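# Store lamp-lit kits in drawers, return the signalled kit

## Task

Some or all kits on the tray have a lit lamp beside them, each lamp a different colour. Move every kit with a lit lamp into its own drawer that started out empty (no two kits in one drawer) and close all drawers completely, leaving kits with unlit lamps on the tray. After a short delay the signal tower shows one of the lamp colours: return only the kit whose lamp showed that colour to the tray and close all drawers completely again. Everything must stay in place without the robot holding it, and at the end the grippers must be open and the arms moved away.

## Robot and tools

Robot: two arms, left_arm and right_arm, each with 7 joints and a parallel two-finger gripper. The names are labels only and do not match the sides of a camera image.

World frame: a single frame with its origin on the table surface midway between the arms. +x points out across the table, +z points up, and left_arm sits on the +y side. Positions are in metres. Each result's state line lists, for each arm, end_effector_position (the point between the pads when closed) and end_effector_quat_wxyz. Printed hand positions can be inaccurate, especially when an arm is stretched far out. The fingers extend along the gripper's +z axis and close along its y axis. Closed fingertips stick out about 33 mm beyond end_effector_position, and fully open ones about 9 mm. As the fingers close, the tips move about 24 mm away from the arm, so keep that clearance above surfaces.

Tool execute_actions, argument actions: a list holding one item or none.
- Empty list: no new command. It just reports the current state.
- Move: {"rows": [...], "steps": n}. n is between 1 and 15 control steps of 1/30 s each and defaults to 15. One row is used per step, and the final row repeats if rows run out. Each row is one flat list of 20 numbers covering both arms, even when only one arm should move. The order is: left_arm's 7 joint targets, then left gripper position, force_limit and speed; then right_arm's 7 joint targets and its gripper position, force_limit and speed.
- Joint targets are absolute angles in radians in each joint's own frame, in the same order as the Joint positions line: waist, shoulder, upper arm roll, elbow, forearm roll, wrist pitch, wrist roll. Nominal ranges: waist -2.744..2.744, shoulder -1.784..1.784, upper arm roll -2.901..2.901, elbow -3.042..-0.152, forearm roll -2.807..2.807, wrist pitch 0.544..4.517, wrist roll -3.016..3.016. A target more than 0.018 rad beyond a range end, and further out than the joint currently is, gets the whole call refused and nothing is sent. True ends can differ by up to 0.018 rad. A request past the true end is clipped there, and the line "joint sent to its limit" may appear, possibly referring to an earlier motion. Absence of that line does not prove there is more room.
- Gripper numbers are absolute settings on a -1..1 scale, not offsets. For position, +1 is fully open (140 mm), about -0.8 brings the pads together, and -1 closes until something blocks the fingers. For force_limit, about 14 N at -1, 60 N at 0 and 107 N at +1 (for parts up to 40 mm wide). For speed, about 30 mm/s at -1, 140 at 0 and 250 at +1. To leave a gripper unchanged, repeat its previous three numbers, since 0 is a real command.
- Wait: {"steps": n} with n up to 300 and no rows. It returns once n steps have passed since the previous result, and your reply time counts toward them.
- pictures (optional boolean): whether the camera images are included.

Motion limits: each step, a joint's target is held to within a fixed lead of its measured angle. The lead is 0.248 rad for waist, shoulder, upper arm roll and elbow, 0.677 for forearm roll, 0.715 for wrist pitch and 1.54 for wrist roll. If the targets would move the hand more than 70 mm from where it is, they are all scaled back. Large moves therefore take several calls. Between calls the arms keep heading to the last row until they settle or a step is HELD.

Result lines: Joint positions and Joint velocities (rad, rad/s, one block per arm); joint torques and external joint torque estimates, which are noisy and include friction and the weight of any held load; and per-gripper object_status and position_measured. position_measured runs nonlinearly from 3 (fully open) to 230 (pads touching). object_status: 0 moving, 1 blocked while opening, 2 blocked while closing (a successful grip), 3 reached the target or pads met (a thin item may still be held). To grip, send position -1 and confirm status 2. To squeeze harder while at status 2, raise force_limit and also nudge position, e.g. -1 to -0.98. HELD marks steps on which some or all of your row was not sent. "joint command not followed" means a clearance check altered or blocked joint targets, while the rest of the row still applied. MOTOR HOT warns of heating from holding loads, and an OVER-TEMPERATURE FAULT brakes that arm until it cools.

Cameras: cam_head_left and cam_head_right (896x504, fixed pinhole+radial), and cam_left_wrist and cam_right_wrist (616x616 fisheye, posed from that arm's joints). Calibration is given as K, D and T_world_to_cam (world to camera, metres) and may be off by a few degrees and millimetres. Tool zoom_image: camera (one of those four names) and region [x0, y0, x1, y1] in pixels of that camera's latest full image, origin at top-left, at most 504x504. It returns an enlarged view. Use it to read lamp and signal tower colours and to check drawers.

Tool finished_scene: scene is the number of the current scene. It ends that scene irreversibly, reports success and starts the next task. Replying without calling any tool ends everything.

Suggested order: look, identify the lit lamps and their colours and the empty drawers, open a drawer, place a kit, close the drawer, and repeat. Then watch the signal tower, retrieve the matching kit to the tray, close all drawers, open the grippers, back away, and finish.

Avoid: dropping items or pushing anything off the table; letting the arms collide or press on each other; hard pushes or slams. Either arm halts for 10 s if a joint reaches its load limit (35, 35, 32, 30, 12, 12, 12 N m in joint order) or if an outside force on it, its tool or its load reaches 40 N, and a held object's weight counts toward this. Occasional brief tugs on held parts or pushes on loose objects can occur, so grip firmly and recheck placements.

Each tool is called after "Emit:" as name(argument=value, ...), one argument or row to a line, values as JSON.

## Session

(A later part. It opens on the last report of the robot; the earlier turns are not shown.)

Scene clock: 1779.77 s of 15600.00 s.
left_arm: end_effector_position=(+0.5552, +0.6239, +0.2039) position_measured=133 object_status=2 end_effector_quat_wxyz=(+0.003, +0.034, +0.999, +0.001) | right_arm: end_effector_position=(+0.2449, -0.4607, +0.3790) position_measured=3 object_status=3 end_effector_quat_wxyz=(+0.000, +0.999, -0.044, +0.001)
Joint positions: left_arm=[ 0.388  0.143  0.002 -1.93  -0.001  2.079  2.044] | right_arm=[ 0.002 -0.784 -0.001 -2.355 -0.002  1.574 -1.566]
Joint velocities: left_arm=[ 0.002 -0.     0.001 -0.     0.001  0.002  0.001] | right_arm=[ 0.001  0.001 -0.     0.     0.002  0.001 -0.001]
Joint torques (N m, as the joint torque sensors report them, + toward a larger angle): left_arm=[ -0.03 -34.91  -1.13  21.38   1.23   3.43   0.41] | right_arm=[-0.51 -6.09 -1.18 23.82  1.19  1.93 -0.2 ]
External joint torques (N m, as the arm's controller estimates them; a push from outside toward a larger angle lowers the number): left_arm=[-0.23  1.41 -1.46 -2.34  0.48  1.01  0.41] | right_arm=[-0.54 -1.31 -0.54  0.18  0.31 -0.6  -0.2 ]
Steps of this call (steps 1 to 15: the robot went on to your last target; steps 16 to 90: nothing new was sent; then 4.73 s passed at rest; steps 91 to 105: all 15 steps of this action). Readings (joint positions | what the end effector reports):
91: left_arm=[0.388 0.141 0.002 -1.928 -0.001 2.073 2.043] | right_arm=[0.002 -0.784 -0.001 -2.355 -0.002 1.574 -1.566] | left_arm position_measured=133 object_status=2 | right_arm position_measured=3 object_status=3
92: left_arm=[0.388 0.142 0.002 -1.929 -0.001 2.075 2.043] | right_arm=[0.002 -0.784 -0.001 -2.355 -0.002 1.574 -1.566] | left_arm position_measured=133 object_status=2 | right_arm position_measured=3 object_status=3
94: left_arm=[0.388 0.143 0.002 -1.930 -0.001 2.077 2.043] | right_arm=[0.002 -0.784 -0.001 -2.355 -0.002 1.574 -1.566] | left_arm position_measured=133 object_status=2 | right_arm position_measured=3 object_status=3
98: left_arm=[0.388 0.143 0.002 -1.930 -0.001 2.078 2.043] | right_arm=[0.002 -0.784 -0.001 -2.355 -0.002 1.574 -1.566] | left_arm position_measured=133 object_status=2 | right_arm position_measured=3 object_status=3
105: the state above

Contact. Release and return to the knob.

Emit:
execute_actions(
  actions=[
    {"rows":[[0.39,0.143,0,-1.93,0,2.082,2.05,0.2,0,0,0,-0.785,0,-2.356,0,1.571,-1.571,1,0,1]],"steps":12},
  ],
  pictures=false,
)

Emit:
execute_actions(
  actions=[
    {"rows":[[0.39,0.098,0,-1.816,0,1.914,2.05,0.2,0,0,0,-0.785,0,-2.356,0,1.571,-1.571,1,0,1]],"steps":15},
  ],
  pictures=false,
)

Emit:
execute_actions(
  actions=[
    {"rows":[[0.39,-0.12,0,-2.05,0,1.93,2.05,0.2,0,0,0,-0.785,0,-2.356,0,1.571,-1.571,1,0,1]],"steps":12},
  ],
)

Emit:
execute_actions(
  actions=[
    {"rows":[[0.6,-0.33,0,-2.25,0,1.92,1.6,0,0,0,0,-0.785,0,-2.356,0,1.571,-1.571,1,0,1]],"steps":15},
  ],
  pictures=false,
)

Emit:
execute_actions(
  actions=[
    {"rows":[[1.25,-0.6,0,-2.8,0,2.5,1.31,0,0,0,0,-0.785,0,-2.356,0,1.571,-1.571,1,0,1]],"steps":15},
  ],
  pictures=false,
)

Emit:
execute_actions(
  actions=[
    {"steps":10},
  ],
  pictures=false,
)

Emit:
execute_actions(
  actions=[
    {"rows":[[1.25,-0.6,0,-2.8,0.2,3.3,1.31,0,0,0,0,-0.785,0,-2.356,0,1.571,-1.571,1,0,1]],"steps":15},
  ],
  pictures=false,
)

Emit:
execute_actions(
  actions=[
    {"rows":[[1.25,-0.4,0,-2.8,0.5,3.7,1.31,0,0,0,0,-0.785,0,-2.356,0,1.571,-1.571,1,0,1]],"steps":15},
  ],
  pictures=false,
)

Emit:
execute_actions(
  actions=[
    {"rows":[[1.25,0,0,-2.8,0.9,4.1,1.31,0,0,0,0,-0.785,0,-2.356,0,1.571,-1.571,1,0,1]],"steps":15},
  ],
  pictures=false,
)

Emit:
execute_actions(
  actions=[
    {"rows":[[1.22,0.15,0,-2.76,1.42,4.14,1.31,0,0,0,0,-0.785,0,-2.356,0,1.571,-1.571,1,0,1]],"steps":15},
  ],
  pictures=false,
)

Emit:
execute_actions(
  actions=[
    {"steps":10},
  ],
  pictures=false,
)

Emit:
execute_actions(
  actions=[
    {"rows":[[1.148,0.221,0,-2.696,1.374,4.128,1.31,0,0,0,0,-0.785,0,-2.356,0,1.571,-1.571,1,0,1]],"steps":15},
  ],
)

Scene clock: 1816.47 s of 15600.00 s.
left_arm: end_effector_position=(+0.5553, +0.6239, +0.2038) position_measured=104 object_status=0 end_effector_quat_wxyz=(+0.003, +0.034, +0.999, +0.001) | right_arm: end_effector_position=(+0.2449, -0.4607, +0.3790) position_measured=3 object_status=3 end_effector_quat_wxyz=(+0.000, +0.999, -0.044, +0.001)
Joint positions: left_arm=[ 0.388  0.143  0.002 -1.93  -0.001  2.079  2.044] | right_arm=[ 0.002 -0.784 -0.001 -2.355 -0.002  1.574 -1.566]
Joint velocities: left_arm=[-0.001  0.001  0.     0.     0.     0.001  0.   ] | right_arm=[-0.001 -0.001  0.001  0.001 -0.001 -0.    -0.002]
Joint torques (N m, as the joint torque sensors report them, + toward a larger angle): left_arm=[  0.76 -36.01  -0.38  22.75   1.15   2.9    0.43] | right_arm=[-0.98 -5.79 -1.06 23.67  1.17  1.9  -0.14]
External joint torques (N m, as the arm's controller estimates them; a push from outside toward a larger angle lowers the number): left_arm=[ 0.87  0.4  -0.43 -1.08  0.41  0.47  0.43] | right_arm=[-1.   -0.93 -0.42 -0.05  0.29 -0.64 -0.14]
Steps of this call (steps 1 to 15: the robot went on to your last target; steps 16 to 90: nothing new was sent; then 33.30 s passed at rest; steps 91 to 102: all 12 steps of this action). Readings (joint positions | what the end effector reports):
91: left_arm=[0.388 0.143 0.002 -1.930 -0.001 2.079 2.044] | right_arm=[0.002 -0.784 -0.001 -2.355 -0.002 1.574 -1.566] | left_arm position_measured=133 object_status=0 | right_arm position_measured=3 object_status=3
92: left_arm=[0.388 0.143 0.002 -1.930 -0.001 2.079 2.044] | right_arm=[0.002 -0.784 -0.001 -2.355 -0.002 1.574 -1.566] | left_arm position_measured=131 object_status=0 | right_arm position_measured=3 object_status=3
94: left_arm=[0.388 0.143 0.002 -1.930 -0.001 2.079 2.044] | right_arm=[0.002 -0.784 -0.001 -2.355 -0.002 1.574 -1.566] | left_arm position_measured=111 object_status=0 | right_arm position_measured=3 object_status=3
98: left_arm=[0.388 0.143 0.002 -1.930 -0.001 2.079 2.044] | right_arm=[0.002 -0.784 -0.001 -2.355 -0.002 1.574 -1.566] | left_arm position_measured=104 object_status=0 | right_arm position_measured=3 object_status=3
102: the state above

Scene clock: 1816.97 s of 15600.00 s.
left_arm: end_effector_position=(+0.5570, +0.6246, +0.2721) position_measured=104 object_status=3 end_effector_quat_wxyz=(+0.007, +0.034, +0.999, +0.003) | right_arm: end_effector_position=(+0.2449, -0.4607, +0.3790) position_measured=3 object_status=3 end_effector_quat_wxyz=(+0.000, +0.999, -0.044, +0.001)
Joint positions: left_arm=[ 0.388  0.096  0.002 -1.815 -0.001  1.927  2.044] | right_arm=[ 0.002 -0.784 -0.001 -2.355 -0.002  1.574 -1.566]
Joint velocities: left_arm=[-0.001  0.007  0.001 -0.002  0.    -0.057 -0.002] | right_arm=[-0.    -0.     0.    -0.001  0.001  0.    -0.   ]
Joint torques (N m, as the joint torque sensors report them, + toward a larger angle): left_arm=[  0.66 -33.87  -0.73  23.96   1.28   2.01   0.37] | right_arm=[-0.49 -6.29 -1.32 23.65  1.21  1.85 -0.19]
External joint torques (N m, as the arm's controller estimates them; a push from outside toward a larger angle lowers the number): left_arm=[ 0.69  2.15 -0.81 -0.75  0.48 -0.5   0.37] | right_arm=[-0.46 -1.47 -0.62  0.02  0.34 -0.67 -0.19]
Steps of this call (steps 1 to 15: all 15 steps of this action). Readings (joint positions | what the end effector reports):
1: left_arm=[0.388 0.144 0.002 -1.909 -0.001 2.049 2.044] | right_arm=[0.002 -0.784 -0.001 -2.355 -0.002 1.574 -1.566] | left_arm position_measured=104 object_status=0 | right_arm position_measured=3 object_status=3
2: left_arm=[0.388 0.138 0.002 -1.883 -0.001 2.024 2.044] | right_arm=[0.002 -0.784 -0.001 -2.355 -0.002 1.574 -1.566] | left_arm position_measured=104 object_status=3 | right_arm position_measured=3 object_status=3
4: left_arm=[0.388 0.114 0.002 -1.844 -0.001 1.991 2.044] | right_arm=[0.002 -0.784 -0.001 -2.355 -0.002 1.574 -1.566] | left_arm position_measured=104 object_status=3 | right_arm position_measured=3 object_status=3
8: left_arm=[0.388 0.091 0.002 -1.814 -0.001 1.954 2.044] | right_arm=[0.002 -0.784 -0.001 -2.355 -0.002 1.574 -1.566] | left_arm position_measured=104 object_status=3 | right_arm position_measured=3 object_status=3
15: the state above

Scene clock: 1817.37 s of 15600.00 s.
left_arm: end_effector_position=(+0.4896, +0.5956, +0.2818) position_measured=104 object_status=3 end_effector_quat_wxyz=(+0.001, +0.034, +0.999, +0.000) | right_arm: end_effector_position=(+0.2449, -0.4607, +0.3790) position_measured=3 object_status=3 end_effector_quat_wxyz=(+0.000, +0.999, -0.044, +0.001)
Joint positions: left_arm=[ 0.388 -0.119  0.002 -2.046 -0.001  1.929  2.044] | right_arm=[ 0.002 -0.784 -0.001 -2.355 -0.002  1.574 -1.566]
Joint velocities: left_arm=[ 0.001 -0.     0.001 -0.042 -0.    -0.001 -0.001] | right_arm=[ 0.    -0.001 -0.001 -0.     0.     0.    -0.002]
Joint torques (N m, as the joint torque sensors report them, + toward a larger angle): left_arm=[  0.59 -27.89  -0.83  24.1    1.23   2.76   0.4 ] | right_arm=[-0.9  -6.32 -1.12 23.57  1.19  1.92 -0.2 ]
External joint torques (N m, as the arm's controller estimates them; a push from outside toward a larger angle lowers the number): left_arm=[ 0.51  0.77 -0.78 -0.92  0.42  0.22  0.4 ] | right_arm=[-0.93 -1.47 -0.5  -0.1   0.32 -0.61 -0.2 ]
Steps of this call (steps 1 to 12: all 12 steps of this action). Readings (joint positions | what the end effector reports):
1: left_arm=[0.388 0.057 0.002 -1.875 -0.001 1.935 2.044] | right_arm=[0.002 -0.784 -0.001 -2.355 -0.002 1.574 -1.566] | left_arm position_measured=104 object_status=3 | right_arm position_measured=3 object_status=3
2: left_arm=[0.388 0.004 0.002 -1.940 -0.001 1.931 2.044] | right_arm=[0.002 -0.784 -0.001 -2.355 -0.002 1.574 -1.566] | left_arm position_measured=104 object_status=3 | right_arm position_measured=3 object_status=3
4: left_arm=[0.388 -0.069 0.002 -2.004 -0.001 1.929 2.044] | right_arm=[0.002 -0.784 -0.001 -2.355 -0.002 1.574 -1.566] | left_arm position_measured=104 object_status=3 | right_arm position_measured=3 object_status=3
8: left_arm=[0.388 -0.117 0.002 -2.036 -0.001 1.929 2.044] | right_arm=[0.002 -0.784 -0.001 -2.355 -0.002 1.574 -1.566] | left_arm position_measured=104 object_status=3 | right_arm position_measured=3 object_status=3
12: the state above
camera_calibration (this result's frames):
cam_left_wrist: T_world_to_cam=[[0.22622, 0.972509, -0.0552347, -0.666172], [0.888342, -0.182715, 0.421263, -0.431691], [0.39959, -0.144365, -0.905255, 0.336026], [0, 0, 0, 1]] pos_world=[0.399918, 0.617493, 0.449249]
cam_right_wrist: T_world_to_cam=[[-0.0904821, -0.995753, 0.0169986, -0.445918], [-0.917806, 0.0900005, 0.386694, 0.111021], [-0.386582, 0.0193875, -0.922051, 0.629273], [0, 0, 0, 1]] pos_world=[0.304814, -0.466216, 0.544871]

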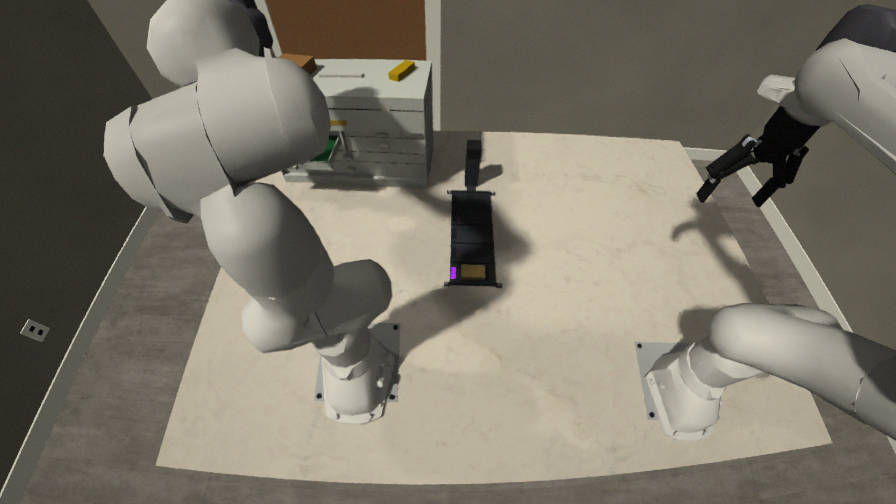

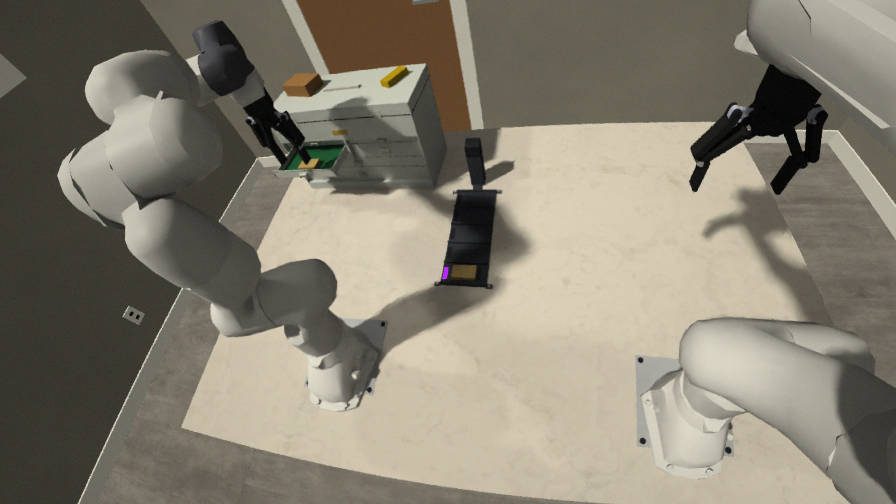

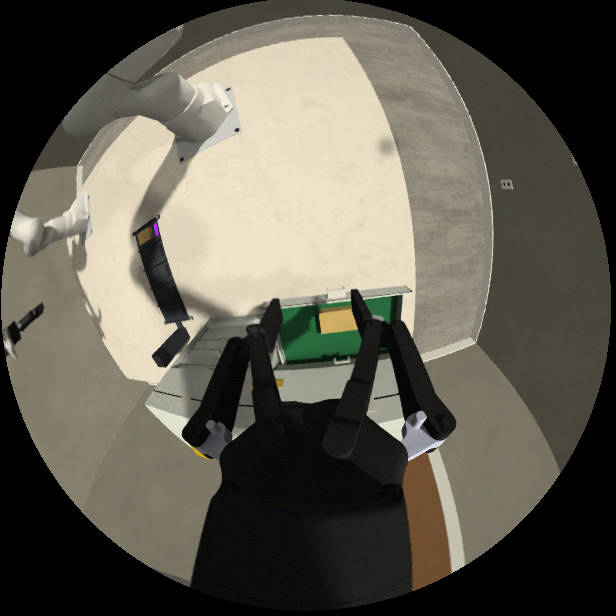

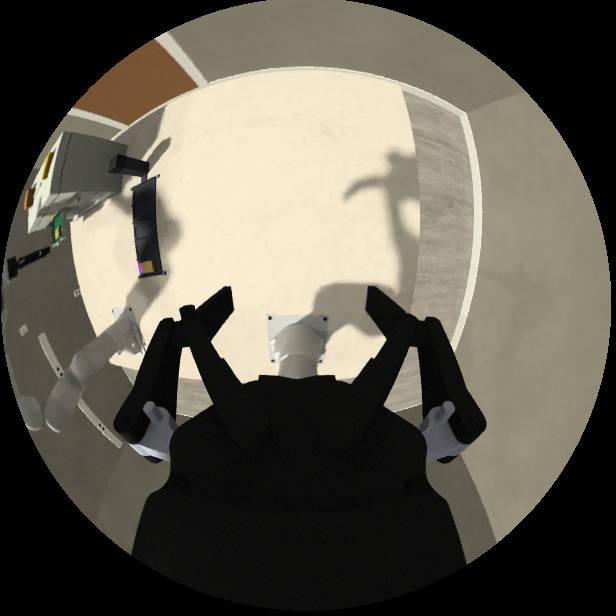

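Scene clock: 1817.87 s of 15600.00 s.
left_arm: end_effector_position=(+0.3815, +0.6528, +0.2868) position_measured=129 object_status=3 end_effector_quat_wxyz=(+0.002, -0.238, +0.971, +0.000) | right_arm: end_effector_position=(+0.2449, -0.4607, +0.3790) position_measured=3 object_status=3 end_effector_quat_wxyz=(+0.000, +0.999, -0.044, +0.001)
Joint positions: left_arm=[ 0.598 -0.328  0.003 -2.248 -0.001  1.924  1.705] | right_arm=[ 0.002 -0.784 -0.001 -2.355 -0.002  1.574 -1.566]
Joint velocities: left_arm=[-0.001  0.001 -0.011 -0.014  0.001 -0.001 -0.324] | right_arm=[-0.    -0.    -0.001  0.001 -0.001  0.     0.   ]
Joint torques (N m, as the joint torque sensors report them, + toward a larger angle): left_arm=[  0.47 -21.58  -1.19  23.15   1.11   1.94  -0.29] | right_arm=[-0.66 -5.88 -0.79 23.57  1.2   1.91 -0.13]
External joint torques (N m, as the arm's controller estimates them; a push from outside toward a larger angle lowers the number): left_arm=[ 0.35 -0.72 -0.95 -1.42  0.32 -0.53 -0.3 ] | right_arm=[-0.63 -1.05 -0.06 -0.11  0.33 -0.62 -0.13]
Steps of this call (steps 1 to 15: all 15 steps of this action). Readings (joint positions | what the end effector reports):
1: left_arm=[0.410 -0.142 -0.010 -2.077 -0.001 1.932 2.021] | right_arm=[0.002 -0.784 -0.001 -2.355 -0.002 1.574 -1.566] | left_arm position_measured=104 object_status=0 | right_arm position_measured=3 object_status=3
2: left_arm=[0.440 -0.175 -0.014 -2.114 -0.001 1.930 1.996] | right_arm=[0.002 -0.784 -0.001 -2.355 -0.002 1.574 -1.566] | left_arm position_measured=110 object_status=0 | right_arm position_measured=3 object_status=3
4: left_arm=[0.510 -0.244 -0.010 -2.177 -0.001 1.928 1.933] | right_arm=[0.002 -0.784 -0.001 -2.355 -0.002 1.574 -1.566] | left_arm position_measured=125 object_status=0 | right_arm position_measured=3 object_status=3
8: left_arm=[0.591 -0.319 0.008 -2.233 -0.001 1.925 1.818] | right_arm=[0.002 -0.784 -0.001 -2.355 -0.002 1.574 -1.566] | left_arm position_measured=129 object_status=0 | right_arm position_measured=3 object_status=3
15: the state above

Scene clock: 1818.37 s of 15600.00 s.
left_arm: end_effector_position=(+0.1481, +0.7748, +0.1945) position_measured=129 object_status=3 end_effector_quat_wxyz=(+0.092, -0.618, +0.779, +0.055) | right_arm: end_effector_position=(+0.2449, -0.4607, +0.3790) position_measured=3 object_status=3 end_effector_quat_wxyz=(+0.000, +0.999, -0.044, +0.001)
Joint positions: left_arm=[ 1.208 -0.588  0.005 -2.776 -0.001  2.403  1.457] | right_arm=[ 0.002 -0.784 -0.001 -2.355 -0.002  1.574 -1.566]
Joint velocities: left_arm=[ 0.642 -0.07   0.044 -0.4    0.001  0.522 -0.461] | right_arm=[ 0.001 -0.001 -0.    -0.002 -0.002 -0.     0.001]
Joint torques (N m, as the joint torque sensors report them, + toward a larger angle): left_arm=[ -6.42 -15.42  -6.15  27.29   1.04   4.73  -0.38] | right_arm=[-1.11 -6.09 -0.77 23.67  1.21  1.87 -0.11]
External joint torques (N m, as the arm's controller estimates them; a push from outside toward a larger angle lowers the number): left_arm=[ 1.32 -2.08  1.49 -2.13  0.04  0.96 -0.37] | right_arm=[-1.12 -1.23 -0.09  0.06  0.34 -0.65 -0.11]
Steps of this call (steps 1 to 15: all 15 steps of this action). Readings (joint positions | what the end effector reports):
1: left_arm=[0.619 -0.349 -0.007 -2.278 -0.001 1.966 1.688] | right_arm=[0.002 -0.784 -0.001 -2.355 -0.002 1.574 -1.566] | left_arm position_measured=129 object_status=3 | right_arm position_measured=3 object_status=3
2: left_arm=[0.650 -0.382 -0.010 -2.315 -0.001 2.007 1.671] | right_arm=[0.002 -0.784 -0.001 -2.355 -0.002 1.574 -1.566] | left_arm position_measured=129 object_status=3 | right_arm position_measured=3 object_status=3
4: left_arm=[0.725 -0.449 -0.009 -2.391 -0.001 2.092 1.636] | right_arm=[0.002 -0.784 -0.001 -2.355 -0.002 1.574 -1.566] | left_arm position_measured=129 object_status=3 | right_arm position_measured=3 object_status=3
8: left_arm=[0.904 -0.542 -0.004 -2.559 -0.001 2.235 1.569] | right_arm=[0.002 -0.784 -0.001 -2.355 -0.002 1.574 -1.566] | left_arm position_measured=129 object_status=3 | right_arm position_measured=3 object_status=3
15: the state above

Scene clock: 1818.70 s of 15600.00 s.
left_arm: end_effector_position=(+0.1381, +0.7934, +0.2000) position_measured=129 object_status=3 end_effector_quat_wxyz=(+0.122, -0.664, +0.734, +0.070) | right_arm: end_effector_position=(+0.2449, -0.4607, +0.3790) position_measured=3 object_status=3 end_effector_quat_wxyz=(+0.000, +0.999, -0.044, +0.001)
Joint positions: left_arm=[ 1.247 -0.598  0.003 -2.798 -0.001  2.483  1.364] | right_arm=[ 0.002 -0.784 -0.001 -2.355 -0.002  1.574 -1.566]
Joint velocities: left_arm=[ 0.004 -0.002 -0.003 -0.003  0.001  0.079 -0.153] | right_arm=[-0.002  0.001 -0.     0.001 -0.     0.001  0.002]
Joint torques (N m, as the joint torque sensors report them, + toward a larger angle): left_arm=[  1.59 -13.23  -2.    21.69   1.02   3.88  -0.32] | right_arm=[-0.75 -5.84 -1.43 23.54  1.15  1.92 -0.19]
External joint torques (N m, as the arm's controller estimates them; a push from outside toward a larger angle lowers the number): left_arm=[ 1.55 -2.83 -1.49 -1.67  0.37  0.93 -0.32] | right_arm=[-0.71 -1.07 -0.72 -0.13  0.28 -0.61 -0.19]
Steps of this call (steps 1 to 10: the robot went on to your last target). Readings (joint positions | what the end effector reports):
1: left_arm=[1.225 -0.590 0.006 -2.786 -0.001 2.419 1.442] | right_arm=[0.002 -0.784 -0.001 -2.355 -0.002 1.574 -1.566] | left_arm position_measured=129 object_status=3 | right_arm position_measured=3 object_status=3
2: left_arm=[1.234 -0.592 0.006 -2.792 -0.001 2.432 1.429] | right_arm=[0.002 -0.784 -0.001 -2.355 -0.002 1.574 -1.566] | left_arm position_measured=129 object_status=3 | right_arm position_measured=3 object_status=3
4: left_arm=[1.242 -0.595 0.005 -2.797 -0.001 2.453 1.407] | right_arm=[0.002 -0.784 -0.001 -2.355 -0.002 1.574 -1.566] | left_arm position_measured=129 object_status=3 | right_arm position_measured=3 object_status=3
8: left_arm=[1.246 -0.598 0.003 -2.798 -0.001 2.476 1.375] | right_arm=[0.002 -0.784 -0.001 -2.355 -0.002 1.574 -1.566] | left_arm position_measured=129 object_status=3 | right_arm position_measured=3 object_status=3
10: the state above

Scene clock: 1819.20 s of 15600.00 s.
left_arm: end_effector_position=(+0.1819, +0.9057, +0.3296) position_measured=129 object_status=3 end_effector_quat_wxyz=(+0.330, -0.570, +0.716, +0.232) | right_arm: end_effector_position=(+0.2449, -0.4607, +0.3790) position_measured=3 object_status=3 end_effector_quat_wxyz=(+0.000, +0.999, -0.044, +0.001)
Joint positions: left_arm=[ 1.247 -0.597  0.003 -2.801  0.154  3.033  1.345] | right_arm=[ 0.002 -0.784 -0.001 -2.355 -0.002  1.574 -1.566]
Joint velocities: left_arm=[ 0.    -0.005 -0.     0.007  0.229  1.039 -0.055] | right_arm=[-0.002 -0.001  0.001 -0.     0.001 -0.     0.   ]
Joint torques (N m, as the joint torque sensors report them, + toward a larger angle): left_arm=[  0.67 -12.34  -1.47  23.91   1.11   3.95  -0.23] | right_arm=[-0.58 -6.06 -1.1  23.73  1.17  1.89 -0.18]
External joint torques (N m, as the arm's controller estimates them; a push from outside toward a larger angle lowers the number): left_arm=[ 0.67 -1.35 -1.06  0.19  0.83  0.94 -0.21] | right_arm=[-0.54 -1.14 -0.41  0.03  0.3  -0.63 -0.18]
Steps of this call (steps 1 to 15: all 15 steps of this action). Readings (joint positions | what the end effector reports):
1: left_arm=[1.247 -0.597 0.003 -2.801 0.012 2.516 1.362] | right_arm=[0.002 -0.784 -0.001 -2.355 -0.002 1.574 -1.566] | left_arm position_measured=129 object_status=3 | right_arm position_measured=3 object_status=3
2: left_arm=[1.247 -0.597 0.003 -2.801 0.024 2.553 1.361] | right_arm=[0.002 -0.784 -0.001 -2.355 -0.002 1.574 -1.566] | left_arm position_measured=129 object_status=3 | right_arm position_measured=3 object_status=3
4: left_arm=[1.247 -0.597 0.003 -2.801 0.047 2.627 1.360] | right_arm=[0.002 -0.784 -0.001 -2.355 -0.002 1.574 -1.566] | left_arm position_measured=129 object_status=3 | right_arm position_measured=3 object_status=3
8: left_arm=[1.247 -0.597 0.003 -2.801 0.089 2.775 1.356] | right_arm=[0.002 -0.784 -0.001 -2.355 -0.002 1.574 -1.566] | left_arm position_measured=129 object_status=3 | right_arm position_measured=3 object_status=3
15: the state above

Scene clock: 1819.70 s of 15600.00 s.
left_arm: end_effector_position=(+0.2876, +0.9145, +0.3916) position_measured=129 object_status=3 end_effector_quat_wxyz=(+0.478, -0.368, +0.738, +0.301) | right_arm: end_effector_position=(+0.2449, -0.4607, +0.3790) position_measured=3 object_status=3 end_effector_quat_wxyz=(+0.000, +0.999, -0.044, +0.001)
Joint positions: left_arm=[ 1.249 -0.403  0.002 -2.8    0.486  3.637  1.325] | right_arm=[ 0.002 -0.784 -0.001 -2.355 -0.002  1.574 -1.566]
Joint velocities: left_arm=[ 0.001  0.007  0.002 -0.001  0.101  0.357 -0.027] | right_arm=[ 0.002 -0.001 -0.001 -0.    -0.     0.     0.001]
Joint torques (N m, as the joint torque sensors report them, + toward a larger angle): left_arm=[  0.1  -14.28   0.2   20.95   0.21   3.53  -0.21] | right_arm=[-0.68 -5.84 -0.95 23.64  1.19  1.9  -0.17]
External joint torques (N m, as the arm's controller estimates them; a push from outside toward a larger angle lowers the number): left_arm=[-0.19  0.9  -0.37 -0.59  0.86  0.68 -0.18] | right_arm=[-0.71 -0.97 -0.29 -0.03  0.31 -0.63 -0.17]
Steps of this call (steps 1 to 15: all 15 steps of this action). Readings (joint positions | what the end effector reports):
1: left_arm=[1.249 -0.580 0.004 -2.797 0.192 3.093 1.344] | right_arm=[0.002 -0.784 -0.001 -2.355 -0.002 1.574 -1.566] | left_arm position_measured=129 object_status=3 | right_arm position_measured=3 object_status=3
2: left_arm=[1.249 -0.550 0.004 -2.794 0.232 3.155 1.342] | right_arm=[0.002 -0.784 -0.001 -2.355 -0.002 1.574 -1.566] | left_arm position_measured=129 object_status=3 | right_arm position_measured=3 object_status=3
4: left_arm=[1.249 -0.495 0.003 -2.795 0.305 3.268 1.340] | right_arm=[0.002 -0.784 -0.001 -2.355 -0.002 1.574 -1.566] | left_arm position_measured=129 object_status=3 | right_arm position_measured=3 object_status=3
8: left_arm=[1.249 -0.426 0.002 -2.799 0.414 3.460 1.334] | right_arm=[0.002 -0.784 -0.001 -2.355 -0.002 1.574 -1.566] | left_arm position_measured=129 object_status=3 | right_arm position_measured=3 object_status=3
15: the state above

Scene clock: 1820.20 s of 15600.00 s.
left_arm: end_effector_position=(+0.3879, +0.8102, +0.2599) position_measured=129 object_status=3 end_effector_quat_wxyz=(+0.519, -0.208, +0.815, +0.153) | right_arm: end_effector_position=(+0.2449, -0.4607, +0.3790) position_measured=3 object_status=3 end_effector_quat_wxyz=(+0.000, +0.999, -0.044, +0.001)
Joint positions: left_arm=[ 1.251 -0.003  0.001 -2.803  0.88   4.047  1.32 ] | right_arm=[ 0.002 -0.784 -0.001 -2.355 -0.002  1.574 -1.566]
Joint velocities: left_arm=[-0.001  0.022  0.001  0.012  0.146  0.299 -0.009] | right_arm=[ 0.001 -0.     0.     0.001  0.001  0.    -0.001]
Joint torques (N m, as the joint torque sensors report them, + toward a larger angle): left_arm=[ -1.11 -21.7   -0.44  15.62  -0.05   3.88  -0.3 ] | right_arm=[-0.51 -6.41 -1.15 23.89  1.17  1.9  -0.16]
External joint torques (N m, as the arm's controller estimates them; a push from outside toward a larger angle lowers the number): left_arm=[-1.31  1.58 -0.65  0.2   0.8   0.8  -0.28] | right_arm=[-0.53 -1.51 -0.52  0.16  0.29 -0.64 -0.16]
Steps of this call (steps 1 to 15: all 15 steps of this action). Readings (joint positions | what the end effector reports):
1: left_arm=[1.251 -0.383 0.004 -2.794 0.525 3.676 1.324] | right_arm=[0.002 -0.784 -0.001 -2.355 -0.002 1.574 -1.566] | left_arm position_measured=129 object_status=3 | right_arm position_measured=3 object_status=3
2: left_arm=[1.251 -0.349 0.004 -2.791 0.567 3.713 1.324] | right_arm=[0.002 -0.784 -0.001 -2.355 -0.002 1.574 -1.566] | left_arm position_measured=129 object_status=3 | right_arm position_measured=3 object_status=3
4: left_arm=[1.251 -0.272 0.003 -2.791 0.641 3.779 1.324] | right_arm=[0.002 -0.784 -0.001 -2.355 -0.002 1.574 -1.566] | left_arm position_measured=129 object_status=3 | right_arm position_measured=3 object_status=3
8: left_arm=[1.251 -0.101 0.002 -2.794 0.772 3.907 1.323] | right_arm=[0.002 -0.784 -0.001 -2.355 -0.002 1.574 -1.566] | left_arm position_measured=129 object_status=3 | right_arm position_measured=3 object_status=3
15: the state above

Scene clock: 1820.70 s of 15600.00 s.
left_arm: end_effector_position=(+0.4243, +0.6430, +0.1906) position_measured=129 object_status=3 end_effector_quat_wxyz=(+0.497, +0.011, +0.868, -0.001) | right_arm: end_effector_position=(+0.2449, -0.4607, +0.3790) position_measured=3 object_status=3 end_effector_quat_wxyz=(+0.000, +0.999, -0.044, +0.001)
Joint positions: left_arm=[ 1.222  0.148  0.001 -2.763  1.392  4.125  1.318] | right_arm=[ 0.002 -0.784 -0.001 -2.355 -0.002  1.574 -1.566]
Joint velocities: left_arm=[-0.001  0.008  0.     0.017  0.218  0.066 -0.005] | right_arm=[ 0.001 -0.001 -0.     0.    -0.001 -0.    -0.   ]
Joint torques (N m, as the joint torque sensors report them, + toward a larger angle): left_arm=[ -1.28 -22.76  -1.14  13.3    0.06   4.04  -0.3 ] | right_arm=[-0.59 -6.3  -0.75 23.23  1.14  1.92 -0.12]
External joint torques (N m, as the arm's controller estimates them; a push from outside toward a larger angle lowers the number): left_arm=[-1.53  2.01 -0.92  1.32  0.95  0.79 -0.28] | right_arm=[-0.61 -1.45 -0.11 -0.43  0.26 -0.61 -0.12]
Steps of this call (steps 1 to 15: all 15 steps of this action). Readings (joint positions | what the end effector reports):
1: left_arm=[1.251 0.007 0.003 -2.796 0.921 4.054 1.320] | right_arm=[0.002 -0.784 -0.001 -2.355 -0.002 1.574 -1.566] | left_arm position_measured=129 object_status=3 | right_arm position_measured=3 object_status=3
2: left_arm=[1.249 0.022 0.003 -2.790 0.965 4.059 1.320] | right_arm=[0.002 -0.784 -0.001 -2.355 -0.002 1.574 -1.566] | left_arm position_measured=129 object_status=3 | right_arm position_measured=3 object_status=3
4: left_arm=[1.243 0.055 0.003 -2.783 1.054 4.070 1.320] | right_arm=[0.002 -0.784 -0.001 -2.355 -0.002 1.574 -1.566] | left_arm position_measured=129 object_status=3 | right_arm position_measured=3 object_status=3
8: left_arm=[1.231 0.114 0.003 -2.770 1.235 4.095 1.320] | right_arm=[0.002 -0.784 -0.001 -2.355 -0.002 1.574 -1.566] | left_arm position_measured=129 object_status=3 | right_arm position_measured=3 object_status=3
15: the state above

Scene clock: 1821.03 s of 15600.00 s.
left_arm: end_effector_position=(+0.4240, +0.6357, +0.1921) position_measured=129 object_status=3 end_effector_quat_wxyz=(+0.499, +0.022, +0.866, -0.007) | right_arm: end_effector_position=(+0.2449, -0.4607, +0.3790) position_measured=3 object_status=3 end_effector_quat_wxyz=(+0.000, +0.999, -0.044, +0.001)
Joint positions: left_arm=[ 1.222  0.148  0.001 -2.762  1.416  4.134  1.317] | right_arm=[ 0.002 -0.784 -0.001 -2.355 -0.002  1.574 -1.566]
Joint velocities: left_arm=[-0.    -0.001 -0.     0.001  0.014  0.008 -0.001] | right_arm=[ 0.001 -0.001  0.     0.    -0.001 -0.     0.   ]
Joint torques (N m, as the joint torque sensors report them, + toward a larger angle): left_arm=[ -1.91 -23.25  -1.02  11.61   0.06   3.92  -0.21] | right_arm=[-0.82 -6.24 -1.   23.65  1.19  1.86 -0.17]
External joint torques (N m, as the arm's controller estimates them; a push from outside toward a larger angle lowers the number): left_arm=[-1.88  1.31 -0.53 -0.1   0.81  0.66 -0.18] | right_arm=[-0.79 -1.31 -0.3  -0.07  0.32 -0.67 -0.17]
Steps of this call (steps 1 to 10: the robot went on to your last target). Readings (joint positions | what the end effector reports):
1: left_arm=[1.222 0.148 0.001 -2.763 1.398 4.127 1.318] | right_arm=[0.002 -0.784 -0.001 -2.355 -0.002 1.574 -1.566] | left_arm position_measured=129 object_status=3 | right_arm position_measured=3 object_status=3
2: left_arm=[1.222 0.148 0.001 -2.762 1.403 4.129 1.318] | right_arm=[0.002 -0.784 -0.001 -2.355 -0.002 1.574 -1.566] | left_arm position_measured=129 object_status=3 | right_arm position_measured=3 object_status=3
4: left_arm=[1.222 0.148 0.001 -2.762 1.409 4.131 1.318] | right_arm=[0.002 -0.784 -0.001 -2.355 -0.002 1.574 -1.566] | left_arm position_measured=129 object_status=3 | right_arm position_measured=3 object_status=3
8: left_arm=[1.222 0.148 0.001 -2.762 1.415 4.134 1.317] | right_arm=[0.002 -0.784 -0.001 -2.355 -0.002 1.574 -1.566] | left_arm position_measured=129 object_status=3 | right_arm position_measured=3 object_status=3
10: the state above

Scene clock: 1821.53 s of 15600.00 s.
left_arm: end_effector_position=(+0.4501, +0.6335, +0.1826) position_measured=129 object_status=3 end_effector_quat_wxyz=(+0.500, +0.034, +0.865, -0.019) | right_arm: end_effector_position=(+0.2449, -0.4607, +0.3790) position_measured=3 object_status=3 end_effector_quat_wxyz=(+0.000, +0.999, -0.044, +0.001)
Joint positions: left_arm=[ 1.151  0.219  0.    -2.698  1.377  4.132  1.317] | right_arm=[ 0.002 -0.784 -0.001 -2.355 -0.002  1.574 -1.566]
Joint velocities: left_arm=[-0.     0.001  0.001  0.002 -0.006 -0.     0.002] | right_arm=[-0.001  0.001 -0.001 -0.001  0.    -0.    -0.001]
Joint torques (N m, as the joint torque sensors report them, + toward a larger angle): left_arm=[ -1.85 -26.51  -0.12  11.97  -1.35   2.73  -0.32] | right_arm=[-0.55 -6.15 -1.11 23.33  1.22  1.91 -0.18]
External joint torques (N m, as the arm's controller estimates them; a push from outside toward a larger angle lowers the number): left_arm=[-1.85  0.24  0.54  0.32 -0.65 -0.52 -0.29] | right_arm=[-0.52 -1.4  -0.41 -0.28  0.34 -0.62 -0.18]
Steps of this call (steps 1 to 15: all 15 steps of this action). Readings (joint positions | what the end effector reports):
1: left_arm=[1.207 0.163 0.005 -2.746 1.407 4.135 1.317] | right_arm=[0.002 -0.784 -0.001 -2.355 -0.002 1.574 -1.566] | left_arm position_measured=129 object_status=3 | right_arm position_measured=3 object_status=3
2: left_arm=[1.189 0.182 0.004 -2.727 1.399 4.134 1.317] | right_arm=[0.002 -0.784 -0.001 -2.355 -0.002 1.574 -1.566] | left_arm position_measured=129 object_status=3 | right_arm position_measured=3 object_status=3
4: left_arm=[1.165 0.205 0.001 -2.710 1.390 4.133 1.317] | right_arm=[0.002 -0.784 -0.001 -2.355 -0.002 1.574 -1.566] | left_arm position_measured=129 object_status=3 | right_arm position_measured=3 object_status=3
8: left_arm=[1.152 0.217 0.000 -2.700 1.381 4.132 1.317] | right_arm=[0.002 -0.784 -0.001 -2.355 -0.002 1.574 -1.566] | left_arm position_measured=129 object_status=3 | right_arm position_measured=3 object_status=3
15: the state above
camera_calibration (this result's frames):
cam_left_wrist: T_world_to_cam=[[0.204463, 0.972539, 0.111192, -0.720196], [0.0753955, -0.1289, 0.988787, -0.119742], [0.975966, -0.193787, -0.0996803, -0.107724], [0, 0, 0, 1]] pos_world=[0.261416, 0.664108, 0.187742]
cam_right_wrist: T_world_to_cam=[[-0.0904819, -0.995753, 0.0169986, -0.445918], [-0.917806, 0.0900003, 0.386694, 0.111021], [-0.386582, 0.0193874, -0.922051, 0.629273], [0, 0, 0, 1]] pos_world=[0.304814, -0.466216, 0.544871]

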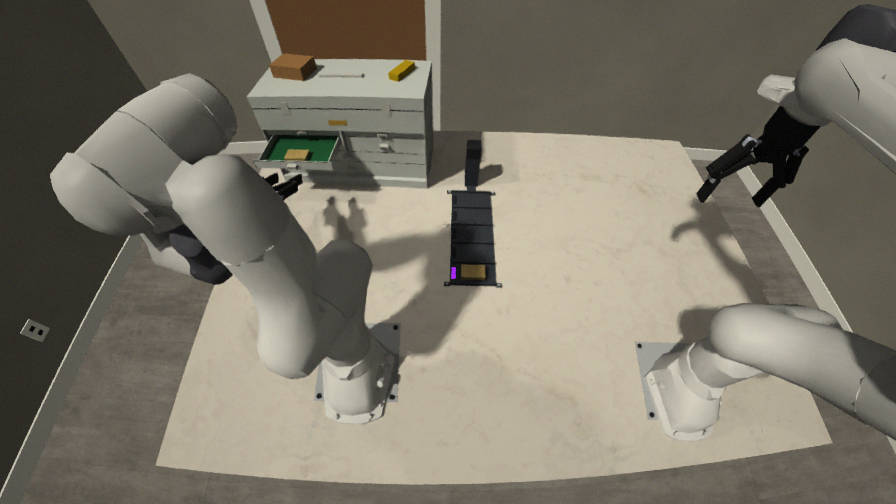

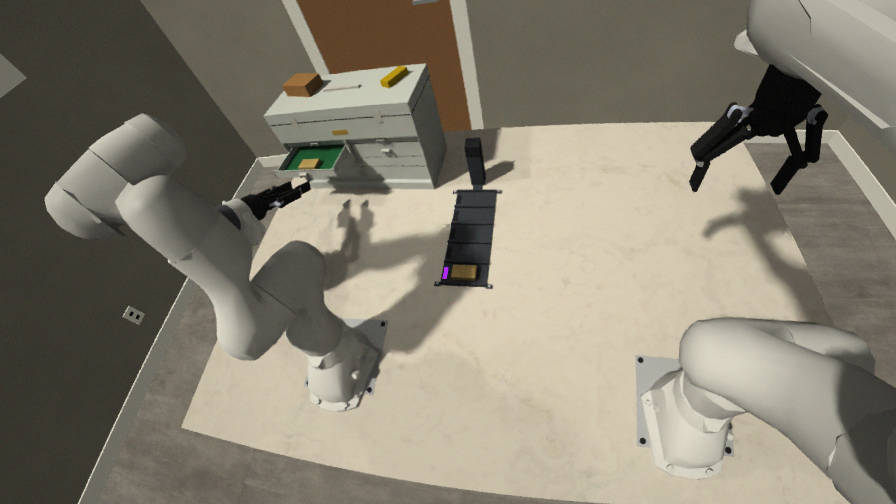

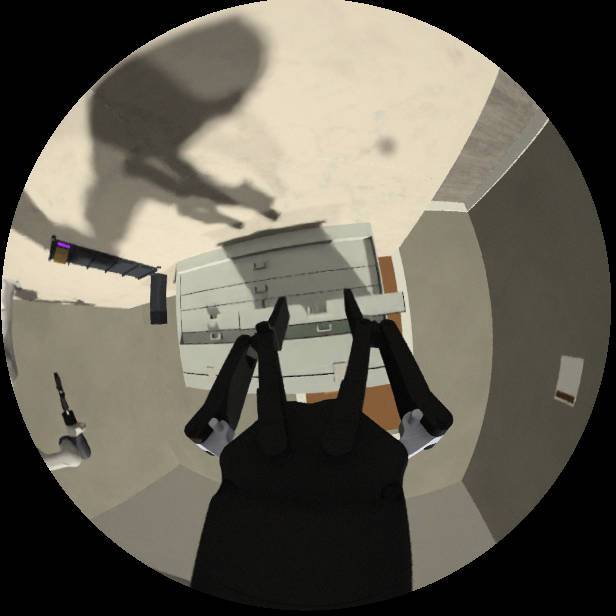

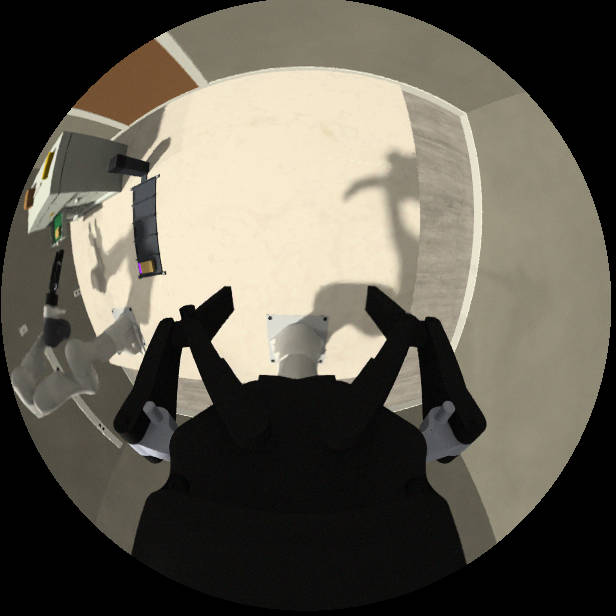

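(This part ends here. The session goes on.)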